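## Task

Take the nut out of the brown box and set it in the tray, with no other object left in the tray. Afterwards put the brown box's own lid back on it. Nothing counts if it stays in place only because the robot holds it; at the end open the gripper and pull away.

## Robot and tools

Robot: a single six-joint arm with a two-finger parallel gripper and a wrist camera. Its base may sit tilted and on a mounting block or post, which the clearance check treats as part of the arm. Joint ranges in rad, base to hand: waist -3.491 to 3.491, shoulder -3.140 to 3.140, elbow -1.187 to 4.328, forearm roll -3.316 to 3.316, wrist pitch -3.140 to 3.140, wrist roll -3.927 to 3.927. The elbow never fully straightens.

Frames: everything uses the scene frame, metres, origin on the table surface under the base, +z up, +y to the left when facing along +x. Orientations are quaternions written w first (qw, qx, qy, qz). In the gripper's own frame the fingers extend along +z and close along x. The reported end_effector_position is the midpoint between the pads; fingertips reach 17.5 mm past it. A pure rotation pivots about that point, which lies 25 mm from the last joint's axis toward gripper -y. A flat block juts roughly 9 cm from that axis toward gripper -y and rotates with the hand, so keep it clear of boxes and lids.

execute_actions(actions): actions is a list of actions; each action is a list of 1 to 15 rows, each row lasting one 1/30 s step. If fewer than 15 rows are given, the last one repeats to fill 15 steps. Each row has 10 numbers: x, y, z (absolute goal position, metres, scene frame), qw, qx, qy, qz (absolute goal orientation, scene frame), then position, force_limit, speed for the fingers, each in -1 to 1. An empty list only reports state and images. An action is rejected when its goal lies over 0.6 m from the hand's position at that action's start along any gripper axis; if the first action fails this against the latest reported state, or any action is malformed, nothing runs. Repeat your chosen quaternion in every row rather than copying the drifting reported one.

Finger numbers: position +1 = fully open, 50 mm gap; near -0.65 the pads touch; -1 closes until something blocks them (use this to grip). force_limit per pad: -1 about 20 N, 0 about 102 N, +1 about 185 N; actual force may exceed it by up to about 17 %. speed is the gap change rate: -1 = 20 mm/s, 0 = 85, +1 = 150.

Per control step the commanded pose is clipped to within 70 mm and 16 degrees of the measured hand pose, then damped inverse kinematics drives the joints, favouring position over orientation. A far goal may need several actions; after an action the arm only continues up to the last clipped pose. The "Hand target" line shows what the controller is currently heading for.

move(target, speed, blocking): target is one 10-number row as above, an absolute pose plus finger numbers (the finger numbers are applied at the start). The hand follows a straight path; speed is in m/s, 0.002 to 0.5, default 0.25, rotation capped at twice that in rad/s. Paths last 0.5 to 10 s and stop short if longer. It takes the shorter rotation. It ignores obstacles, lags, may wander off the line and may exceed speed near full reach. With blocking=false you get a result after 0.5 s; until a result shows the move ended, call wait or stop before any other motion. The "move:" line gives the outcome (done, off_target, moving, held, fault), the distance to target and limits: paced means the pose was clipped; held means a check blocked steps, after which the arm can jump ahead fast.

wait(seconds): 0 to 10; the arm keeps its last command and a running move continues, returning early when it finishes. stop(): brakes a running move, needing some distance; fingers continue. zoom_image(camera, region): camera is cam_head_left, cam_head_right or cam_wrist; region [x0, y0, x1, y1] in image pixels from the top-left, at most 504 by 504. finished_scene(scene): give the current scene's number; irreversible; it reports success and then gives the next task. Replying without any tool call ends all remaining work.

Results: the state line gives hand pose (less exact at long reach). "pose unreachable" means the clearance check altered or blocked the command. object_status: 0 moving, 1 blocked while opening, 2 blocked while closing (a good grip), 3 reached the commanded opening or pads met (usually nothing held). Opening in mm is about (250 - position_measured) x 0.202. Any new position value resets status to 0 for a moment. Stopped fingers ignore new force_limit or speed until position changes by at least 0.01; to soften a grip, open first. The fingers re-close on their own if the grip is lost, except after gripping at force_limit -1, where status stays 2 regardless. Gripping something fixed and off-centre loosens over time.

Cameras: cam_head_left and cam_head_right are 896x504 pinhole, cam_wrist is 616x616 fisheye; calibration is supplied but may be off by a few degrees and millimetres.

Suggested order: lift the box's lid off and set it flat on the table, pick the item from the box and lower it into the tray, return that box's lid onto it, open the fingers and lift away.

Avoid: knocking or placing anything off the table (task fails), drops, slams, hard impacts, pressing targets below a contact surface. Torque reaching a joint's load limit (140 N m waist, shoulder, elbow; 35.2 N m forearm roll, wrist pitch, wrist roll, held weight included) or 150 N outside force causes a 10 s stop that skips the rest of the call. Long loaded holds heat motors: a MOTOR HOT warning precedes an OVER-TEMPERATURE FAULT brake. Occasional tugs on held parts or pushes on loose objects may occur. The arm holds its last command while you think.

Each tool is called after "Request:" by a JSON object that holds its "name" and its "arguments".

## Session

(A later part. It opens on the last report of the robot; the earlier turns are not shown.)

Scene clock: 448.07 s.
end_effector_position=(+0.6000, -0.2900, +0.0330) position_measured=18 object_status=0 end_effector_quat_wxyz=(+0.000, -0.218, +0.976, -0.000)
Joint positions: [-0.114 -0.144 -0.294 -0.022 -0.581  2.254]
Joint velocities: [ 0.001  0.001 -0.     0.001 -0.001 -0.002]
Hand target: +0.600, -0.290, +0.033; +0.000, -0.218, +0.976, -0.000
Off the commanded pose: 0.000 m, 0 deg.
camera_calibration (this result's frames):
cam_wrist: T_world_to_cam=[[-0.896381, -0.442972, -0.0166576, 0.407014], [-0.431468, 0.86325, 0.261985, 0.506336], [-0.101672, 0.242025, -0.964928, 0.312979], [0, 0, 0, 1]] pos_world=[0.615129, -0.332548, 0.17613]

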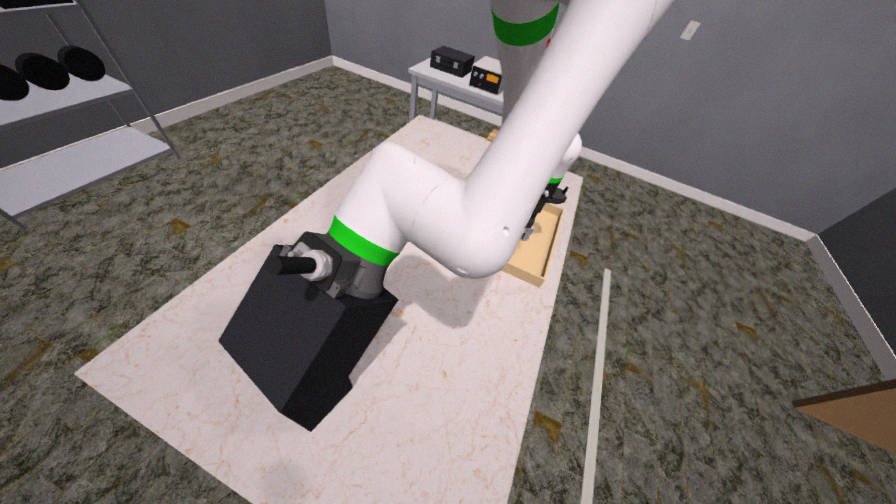

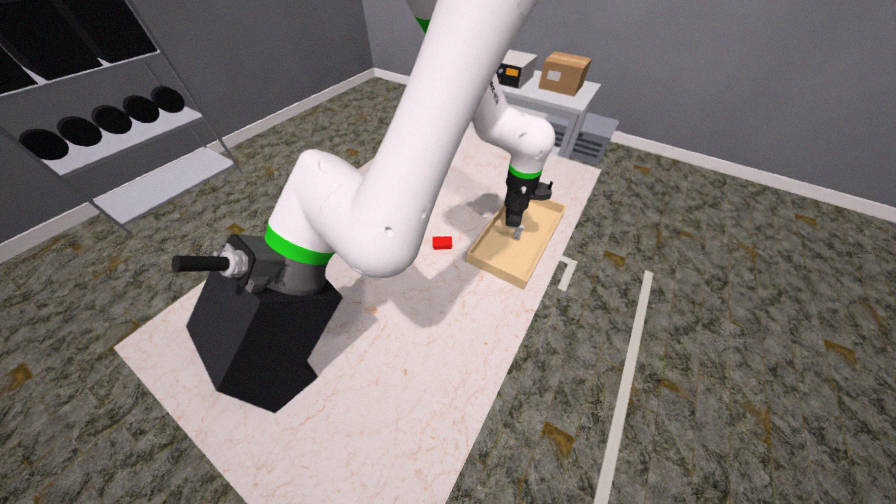

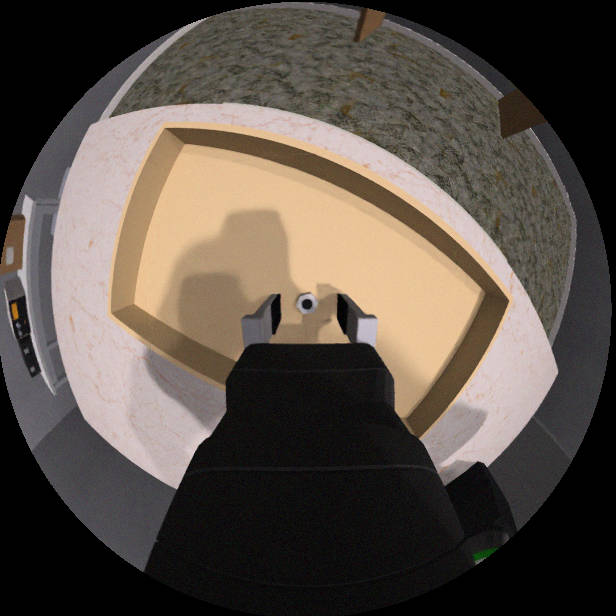

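Request:
{"name": "move", "arguments": {"target": [0.6, -0.27, 0.13, 0, -0.2181, 0.9759, 0, 1, -0.4, 0], "speed": 0.2}}

Request:
{"name": "move", "arguments": {"target": [0.5, 0.279, 0.12, 0, -0.8457, 0.5336, 0, 1, -0.4, 0], "speed": 0.4}}

Scene clock: 459.17 s.
end_effector_position=(+0.6001, -0.2702, +0.1298) position_measured=3 object_status=3 end_effector_quat_wxyz=(-0.000, -0.218, +0.976, +0.000)
Joint positions: [-0.052 -0.366 -0.34   0.05  -0.757  2.157]
Joint velocities: [-0.001  0.    -0.     0.001  0.     0.   ]
Hand target: +0.600, -0.270, +0.130; +0.000, -0.218, +0.976, +0.000
Off the commanded pose: 0.000 m, 0 deg.
move: done
camera_calibration (this result's frames):
cam_wrist: T_world_to_cam=[[-0.896311, -0.443118, -0.0165117, 0.417375], [-0.431557, 0.863158, 0.262139, 0.463906], [-0.101906, 0.242084, -0.964889, 0.401746], [0, 0, 0, 1]] pos_world=[0.61524, -0.312734, 0.272924]

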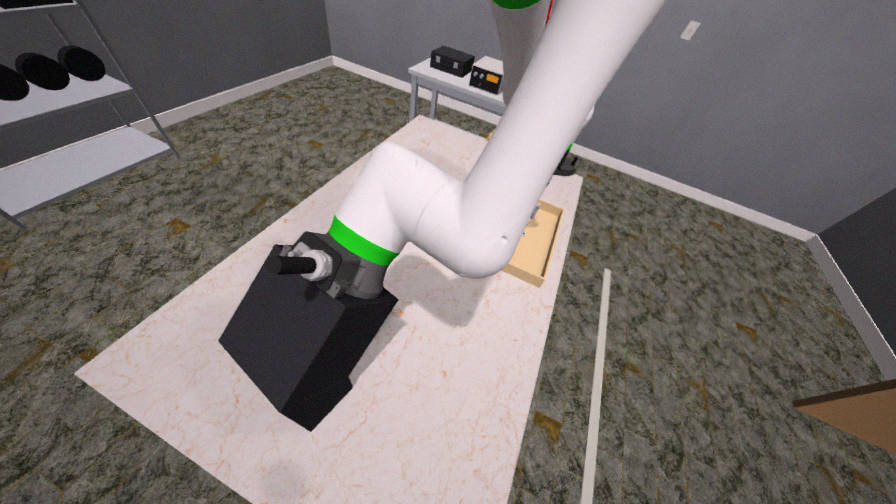

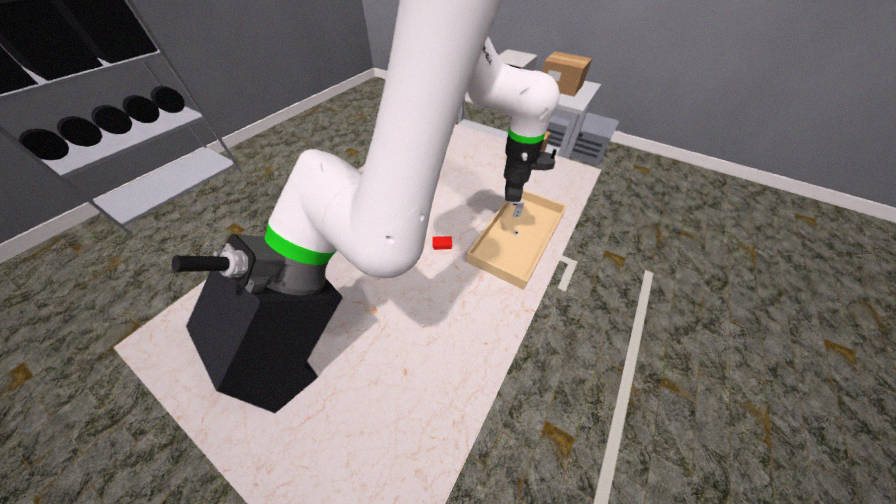

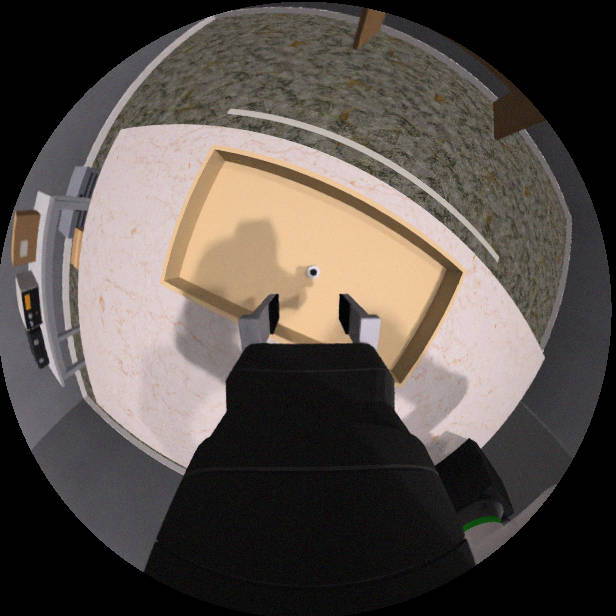

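Scene clock: 461.63 s.
end_effector_position=(+0.4988, +0.2784, +0.1212) position_measured=3 object_status=3 end_effector_quat_wxyz=(+0.000, +0.846, -0.533, +0.000)
Joint positions: [ 1.252 -0.049 -0.72   1.045 -0.999  1.805]
Joint velocities: [-0.002  0.001  0.    -0.001  0.    -0.   ]
Hand target: +0.499, +0.278, +0.121; +0.000, +0.846, -0.533, +0.000
Off the commanded pose: 0.002 m, 0 deg.
move: done
camera_calibration (this result's frames):
cam_wrist: T_world_to_cam=[[0.449791, -0.892993, -0.0158394, 0.0232115], [-0.859968, -0.437809, 0.262257, 0.524791], [-0.241128, -0.10434, -0.964868, 0.416233], [0, 0, 0, 1]] pos_world=[0.541229, 0.293915, 0.264348]

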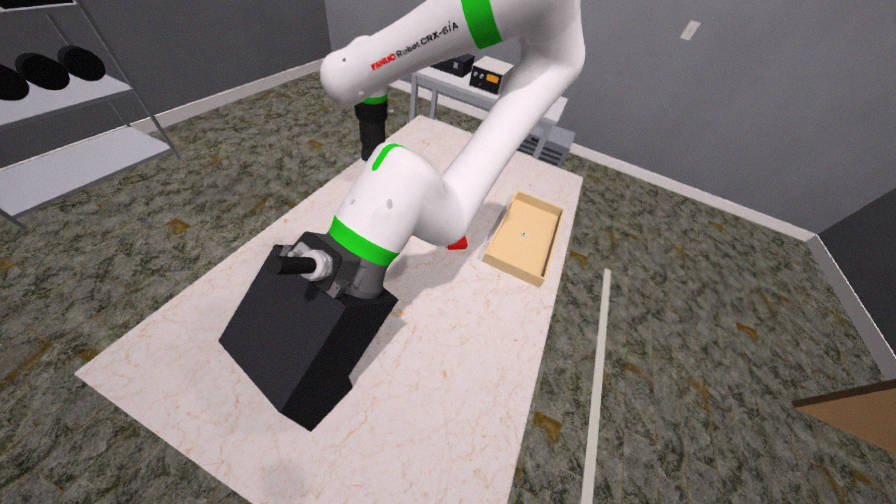

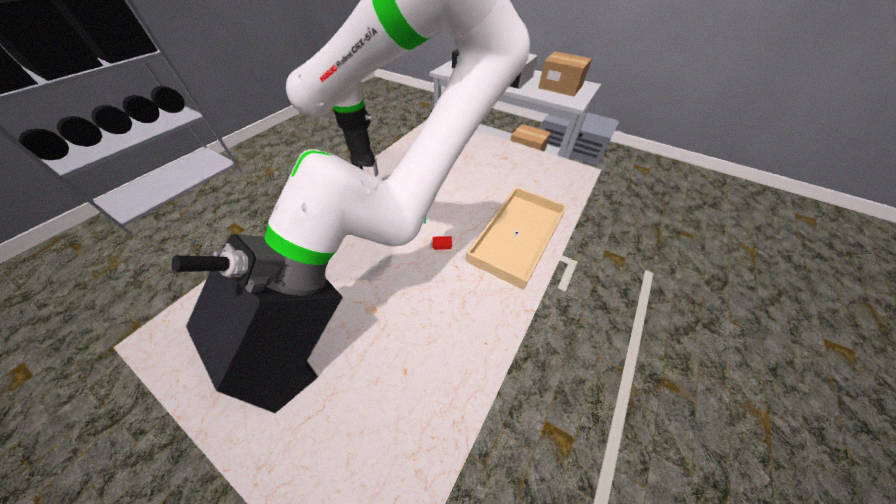

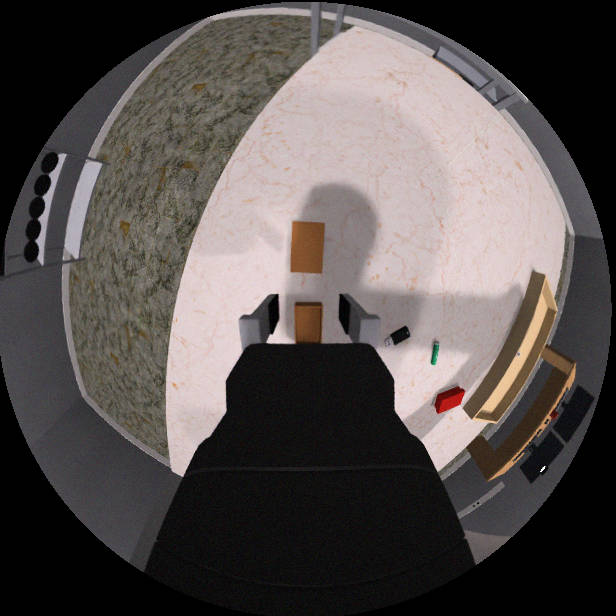

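Request:
{"name": "zoom_image", "arguments": {"camera": "cam_wrist", "region": [240, 210, 380, 350]}}

Region (240, 210, 380, 350) of cam_wrist's 616x616 image, scaled by 3.600, with more detail than that image has.

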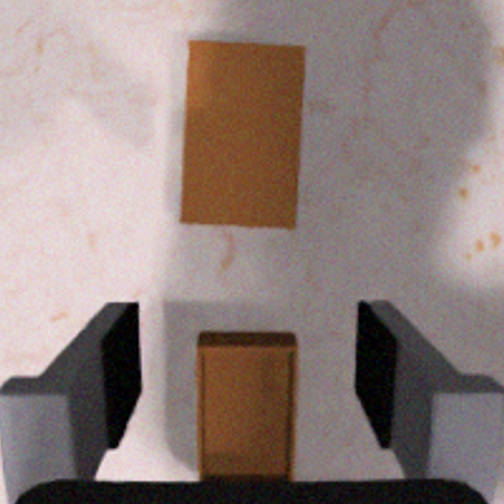

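Request:
{"name": "move", "arguments": {"target": [0.5424, 0.3014, 0.05, 0, -0.8457, 0.5336, 0, 1, -0.4, 0], "speed": 0.15}}

Request:
{"name": "move", "arguments": {"target": [0.5424, 0.3014, 0.021, 0, -0.8457, 0.5336, 0, 1, -0.4, 0], "speed": 0.04}}

Request:
{"name": "zoom_image", "arguments": {"camera": "cam_wrist", "region": [240, 250, 380, 350]}}

Scene clock: 479.27 s.
end_effector_position=(+0.5422, +0.3016, +0.0501) position_measured=3 object_status=3 end_effector_quat_wxyz=(+0.000, +0.846, -0.534, -0.000)
Joint positions: [ 1.069  0.125 -0.599  1.149 -0.849  1.824]
Joint velocities: [ 0.     0.001  0.     0.001 -0.001 -0.001]
Hand target: +0.542, +0.302, +0.050; +0.000, +0.846, -0.534, -0.000
Off the commanded pose: 0.000 m, 0 deg.
move: done
camera_calibration (this result's frames):
cam_wrist: T_world_to_cam=[[0.447572, -0.894085, -0.0170413, 0.024972], [-0.860886, -0.435953, 0.262335, 0.590833], [-0.241979, -0.102743, -0.964826, 0.360474], [0, 0, 0, 1]] pos_world=[0.584691, 0.316939, 0.193224]

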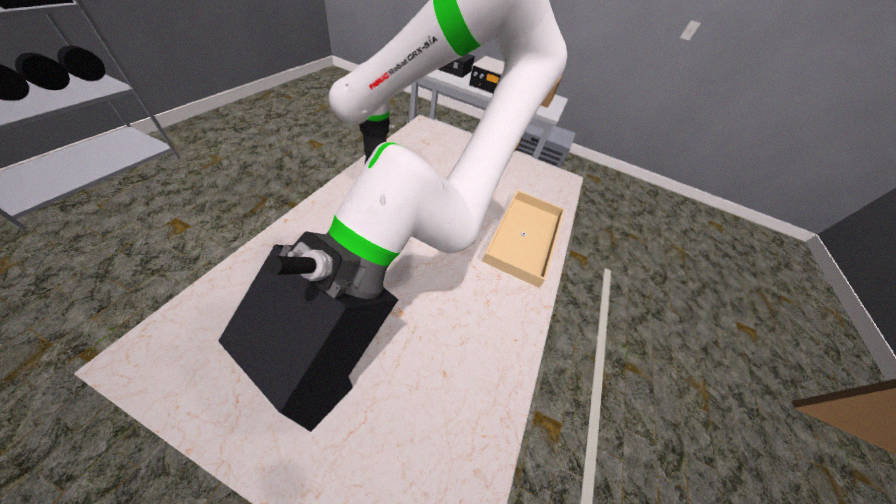

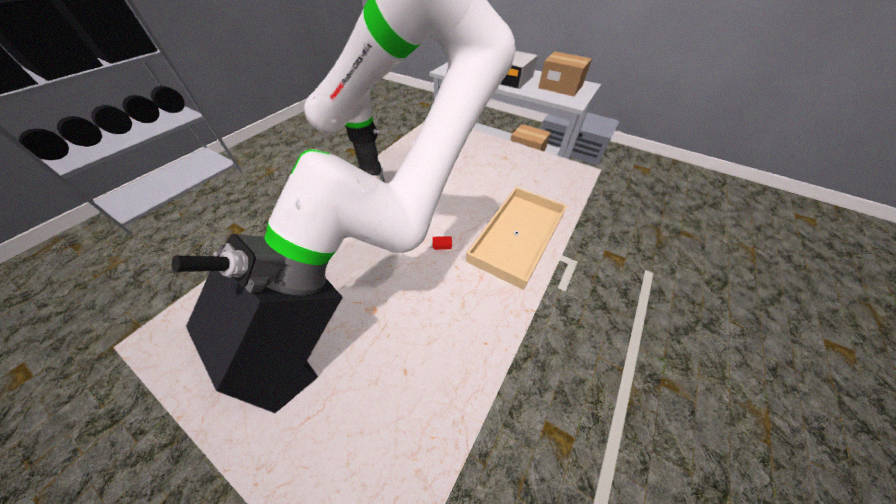

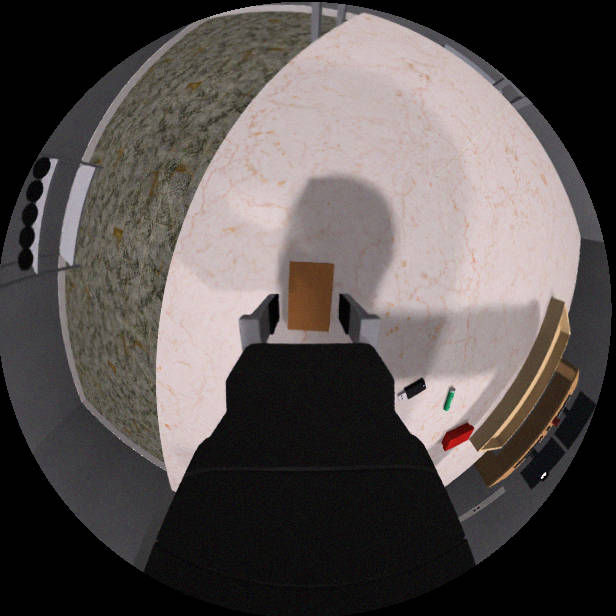

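Scene clock: 480.27 s.
end_effector_position=(+0.5423, +0.3014, +0.0210) position_measured=3 object_status=3 end_effector_quat_wxyz=(+0.000, +0.846, -0.534, -0.000)
Joint positions: [ 1.009  0.173 -0.598  1.216 -0.79   1.787]
Joint velocities: [ 0.001  0.     0.001  0.     0.001 -0.   ]
Hand target: +0.542, +0.301, +0.021; +0.000, +0.846, -0.534, -0.000
Off the commanded pose: 0.000 m, 0 deg.
move: done
camera_calibration (this result's frames):
cam_wrist: T_world_to_cam=[[0.447717, -0.894019, -0.0167415, 0.0241194], [-0.860872, -0.436029, 0.262255, 0.598466], [-0.241761, -0.103004, -0.964853, 0.332376], [0, 0, 0, 1]] pos_world=[0.58476, 0.316748, 0.164147]

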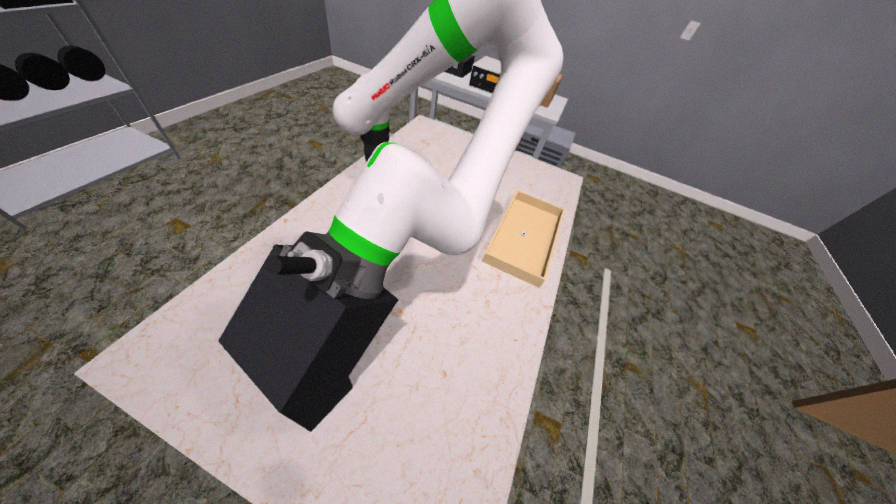

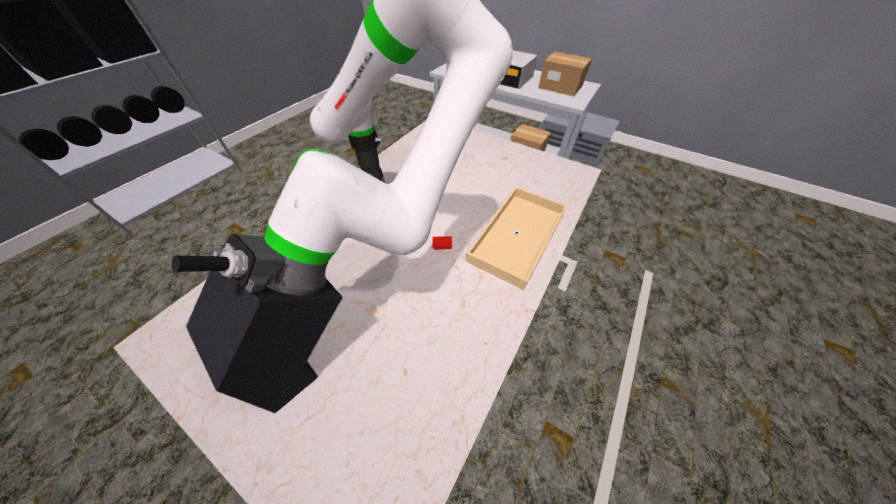

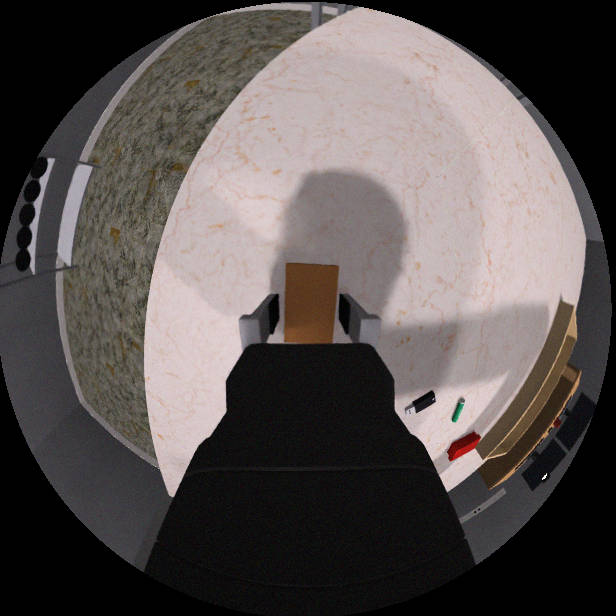

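Region (240, 250, 380, 350) of cam_wrist's 616x616 image, scaled by 3.600, with more detail than that image has; it fills the top 360 rows of this view, and the rest is white.

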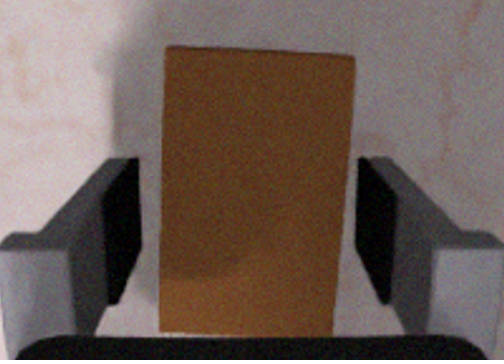

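Request:
{"name": "execute_actions", "arguments": {"actions": [[[0.5424, 0.3014, 0.021, 0, -0.8457, 0.5336, 0, -1, -0.5, -0.4]]]}}

Request:
{"name": "zoom_image", "arguments": {"camera": "cam_wrist", "region": [240, 250, 380, 350]}}

Scene clock: 483.13 s.
end_effector_position=(+0.5424, +0.3014, +0.0210) position_measured=58 object_status=2 end_effector_quat_wxyz=(-0.000, +0.846, -0.534, +0.000)
Joint positions: [ 1.008  0.173 -0.598  1.217 -0.79   1.787]
Joint velocities: [-0.001  0.001  0.     0.    -0.001 -0.   ]
Hand target: +0.542, +0.301, +0.021; +0.000, +0.846, -0.534, -0.000
Off the commanded pose: 0.000 m, 0 deg.
camera_calibration (this result's frames):
cam_wrist: T_world_to_cam=[[0.44772, -0.89402, -0.0165863, 0.0240367], [-0.860945, -0.436018, 0.262036, 0.598636], [-0.241497, -0.103039, -0.964916, 0.332252], [0, 0, 0, 1]] pos_world=[0.584869, 0.31674, 0.16413]

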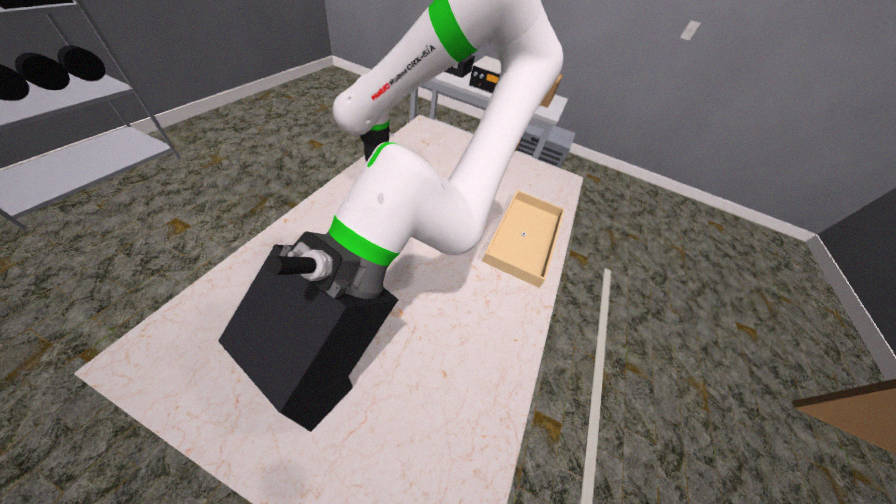

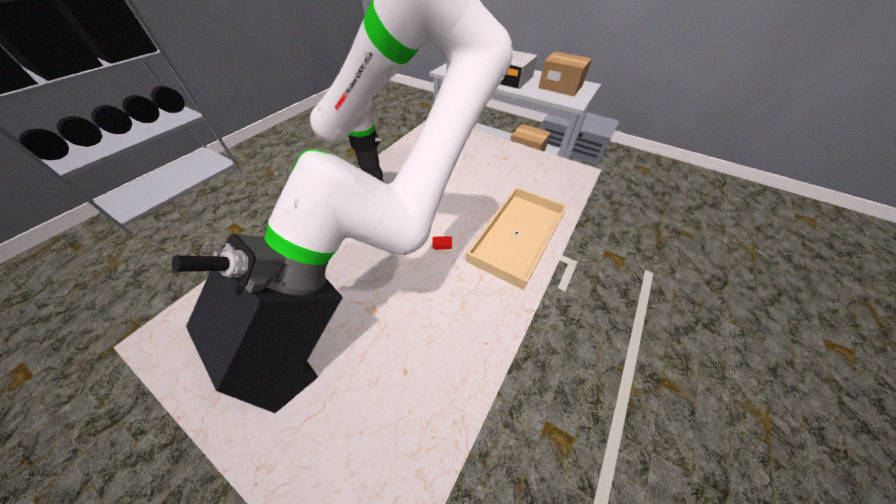

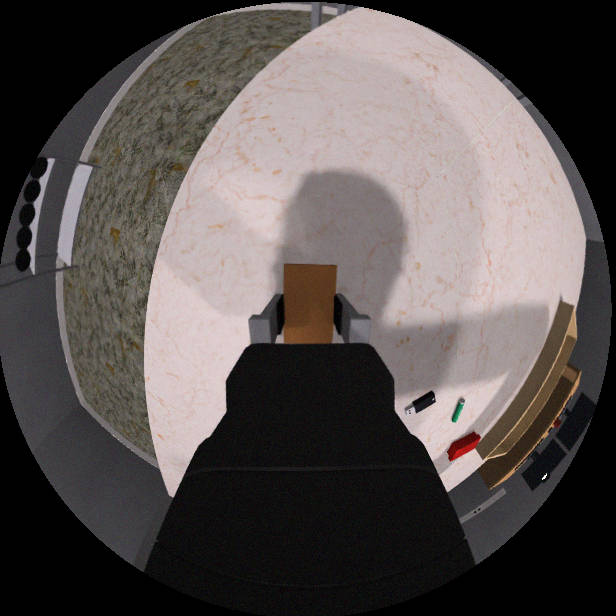

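Region (240, 250, 380, 350) of cam_wrist's 616x616 image, scaled by 3.600, with more detail than that image has; it fills the top 360 rows of this view, and the rest is white.

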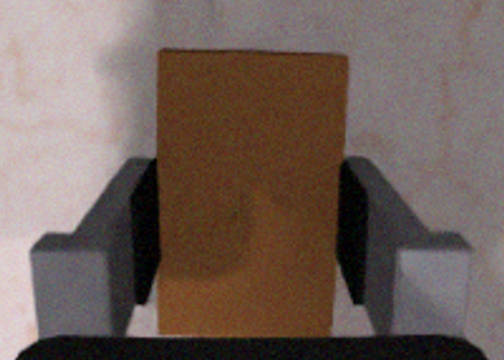

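Request:
{"name": "move", "arguments": {"target": [0.5424, 0.3014, 0.065, 0, -0.8457, 0.5336, 0, -1, -0.5, -0.4], "speed": 0.1}}

Request:
{"name": "move", "arguments": {"target": [0.4506, 0.2559, 0.065, 0, -0.8522, 0.5232, 0, -1, -0.5, -0.4], "speed": 0.15}}

Request:
{"name": "zoom_image", "arguments": {"camera": "cam_wrist", "region": [240, 240, 380, 340]}}

Scene clock: 501.97 s.
end_effector_position=(+0.5425, +0.3013, +0.0649) position_measured=58 object_status=2 end_effector_quat_wxyz=(+0.000, +0.846, -0.534, +0.000)
Joint positions: [ 1.1    0.101 -0.597  1.119 -0.881  1.841]
Joint velocities: [ 0.    -0.001  0.001  0.    -0.    -0.   ]
Hand target: +0.543, +0.301, +0.065; -0.000, +0.846, -0.534, +0.000
Off the commanded pose: 0.000 m, 0 deg.
move: done
camera_calibration (this result's frames):
cam_wrist: T_world_to_cam=[[0.447875, -0.893948, -0.0162938, 0.0245314], [-0.860939, -0.436111, 0.2619, 0.587191], [-0.241231, -0.103271, -0.964957, 0.374543], [0, 0, 0, 1]] pos_world=[0.5849, 0.316689, 0.208032]

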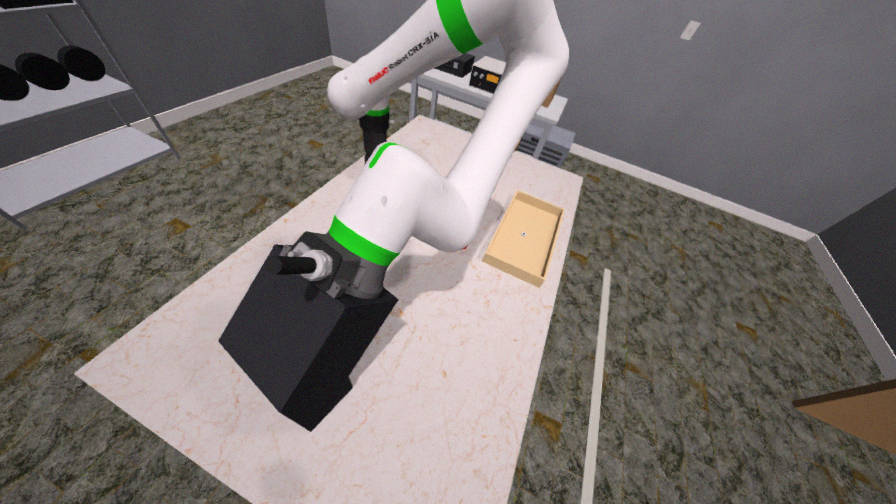

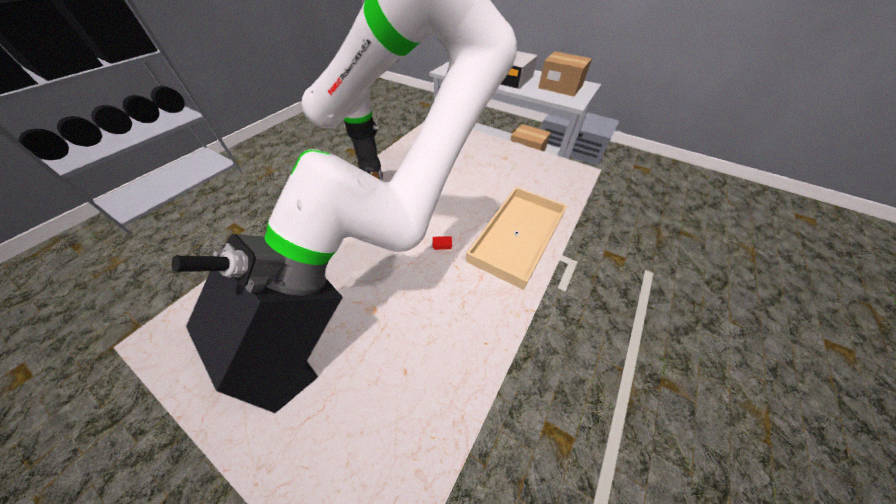

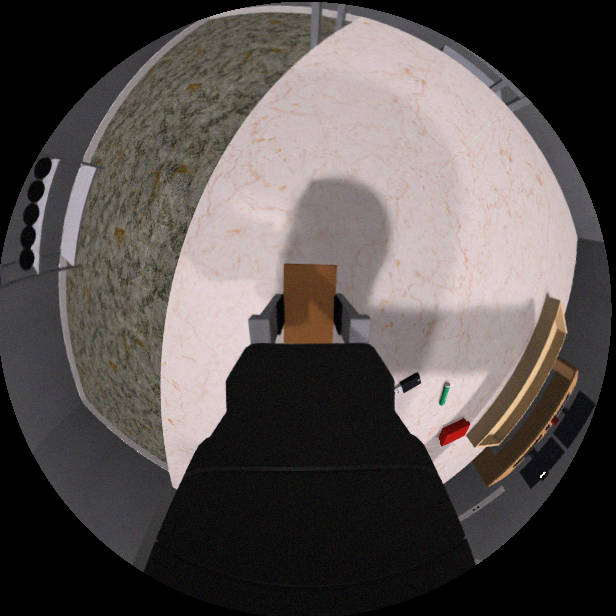

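Scene clock: 503.03 s.
end_effector_position=(+0.4506, +0.2555, +0.0650) position_measured=58 object_status=2 end_effector_quat_wxyz=(+0.000, +0.852, -0.523, -0.000)
Joint positions: [ 1.131 -0.017 -0.883  1.238 -0.837  1.649]
Joint velocities: [ 0.003 -0.    -0.     0.001 -0.    -0.003]
Hand target: +0.451, +0.255, +0.065; +0.000, +0.852, -0.523, -0.000
Off the commanded pose: 0.000 m, 0 deg.
move: done
camera_calibration (this result's frames):
cam_wrist: T_world_to_cam=[[0.469514, -0.882767, -0.016668, 0.0121696], [-0.849918, -0.456995, 0.262287, 0.488469], [-0.239156, -0.108981, -0.964846, 0.348293], [0, 0, 0, 1]] pos_world=[0.492741, 0.271928, 0.208133]

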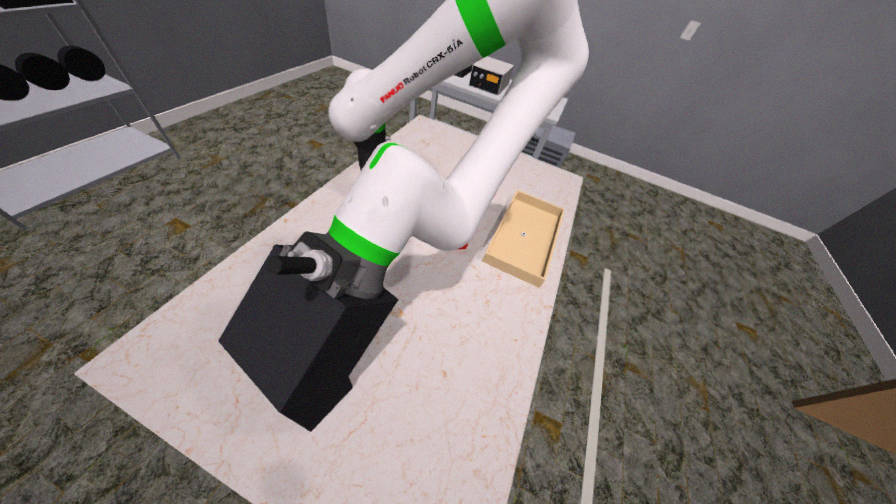

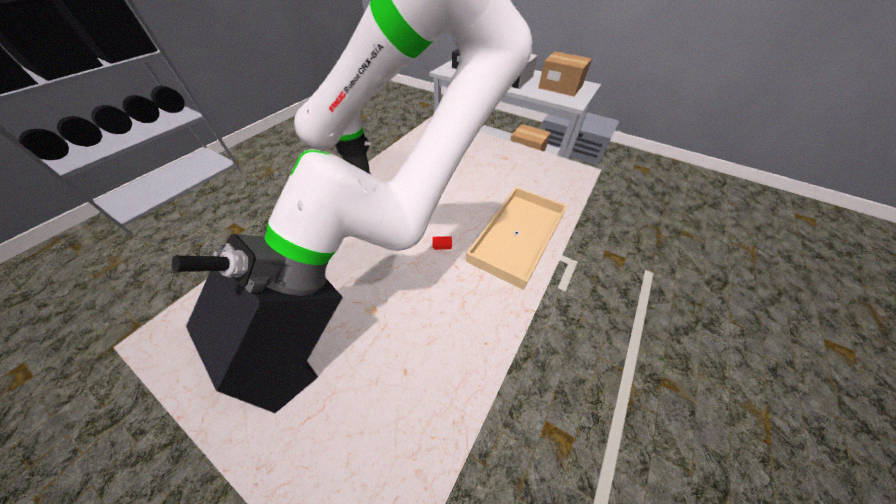

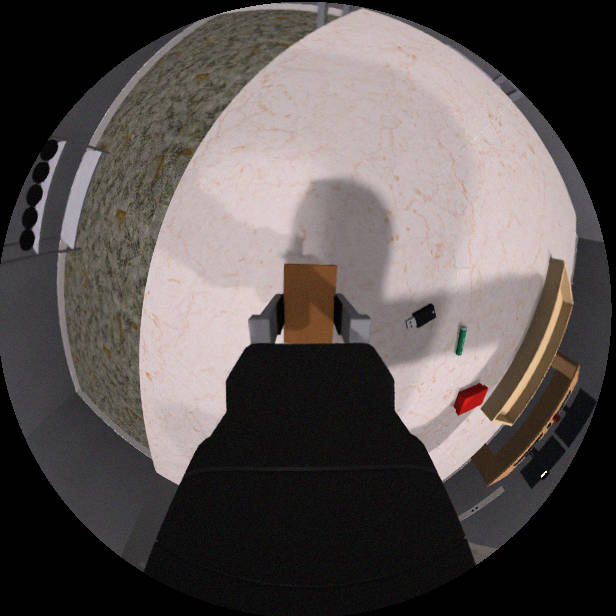

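Region (240, 240, 380, 340) of cam_wrist's 616x616 image, scaled by 3.600, with more detail than that image has; it fills the top 360 rows of this view, and the rest is white.

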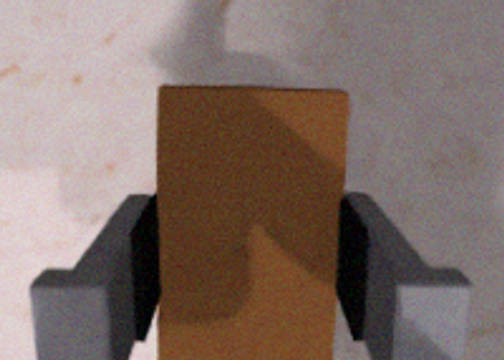

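Request:
{"name": "move", "arguments": {"target": [0.4461, 0.2537, 0.065, 0, -0.8522, 0.5232, 0, -1, -0.5, -0.4], "speed": 0.05}}

Request:
{"name": "zoom_image", "arguments": {"camera": "cam_wrist", "region": [270, 245, 350, 295]}}

Scene clock: 511.23 s.
end_effector_position=(+0.4461, +0.2537, +0.0650) position_measured=58 object_status=2 end_effector_quat_wxyz=(+0.000, +0.852, -0.523, -0.000)
Joint positions: [ 1.134 -0.022 -0.896  1.244 -0.835  1.637]
Joint velocities: [-0.001  0.    -0.    -0.001 -0.     0.001]
Hand target: +0.446, +0.254, +0.065; +0.000, +0.852, -0.523, -0.000
Off the commanded pose: 0.000 m, 0 deg.
move: done
camera_calibration (this result's frames):
cam_wrist: T_world_to_cam=[[0.469517, -0.882768, -0.0165758, 0.0126372], [-0.849985, -0.457001, 0.26206, 0.48382], [-0.238913, -0.108952, -0.964909, 0.34688], [0, 0, 0, 1]] pos_world=[0.48818, 0.270055, 0.208127]

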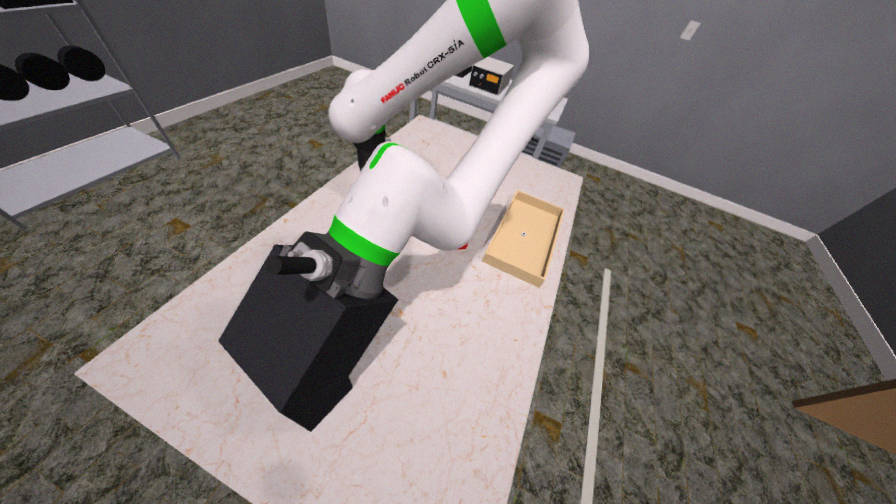

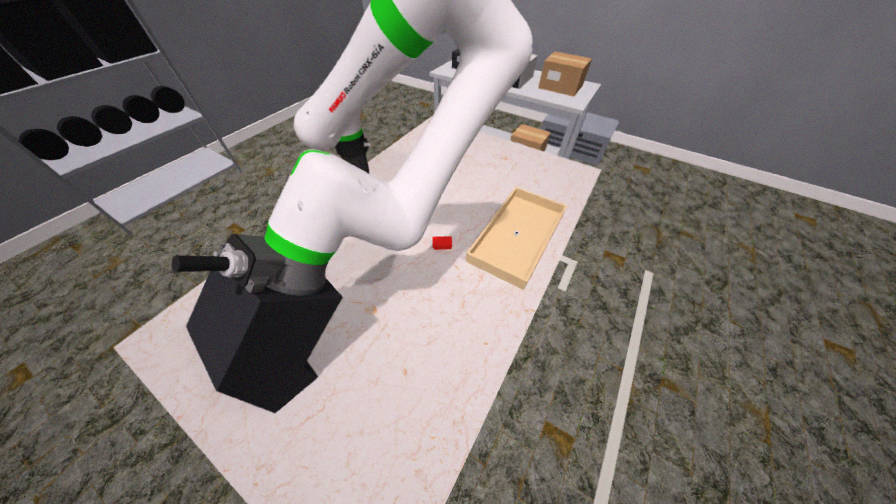

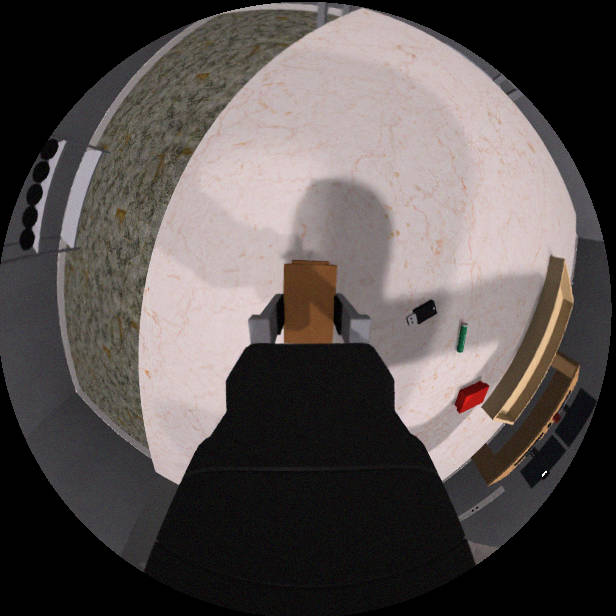

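Region (270, 245, 350, 295) of cam_wrist's 616x616 image, scaled by 6.300, with more detail than that image has; it fills the top 315 rows of this view, and the rest is white.

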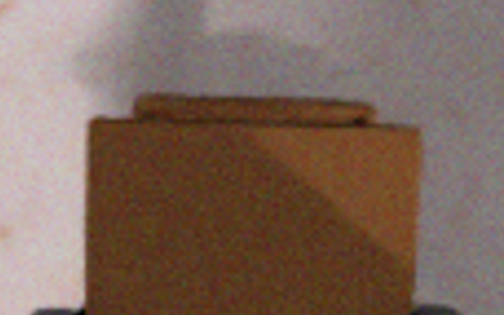

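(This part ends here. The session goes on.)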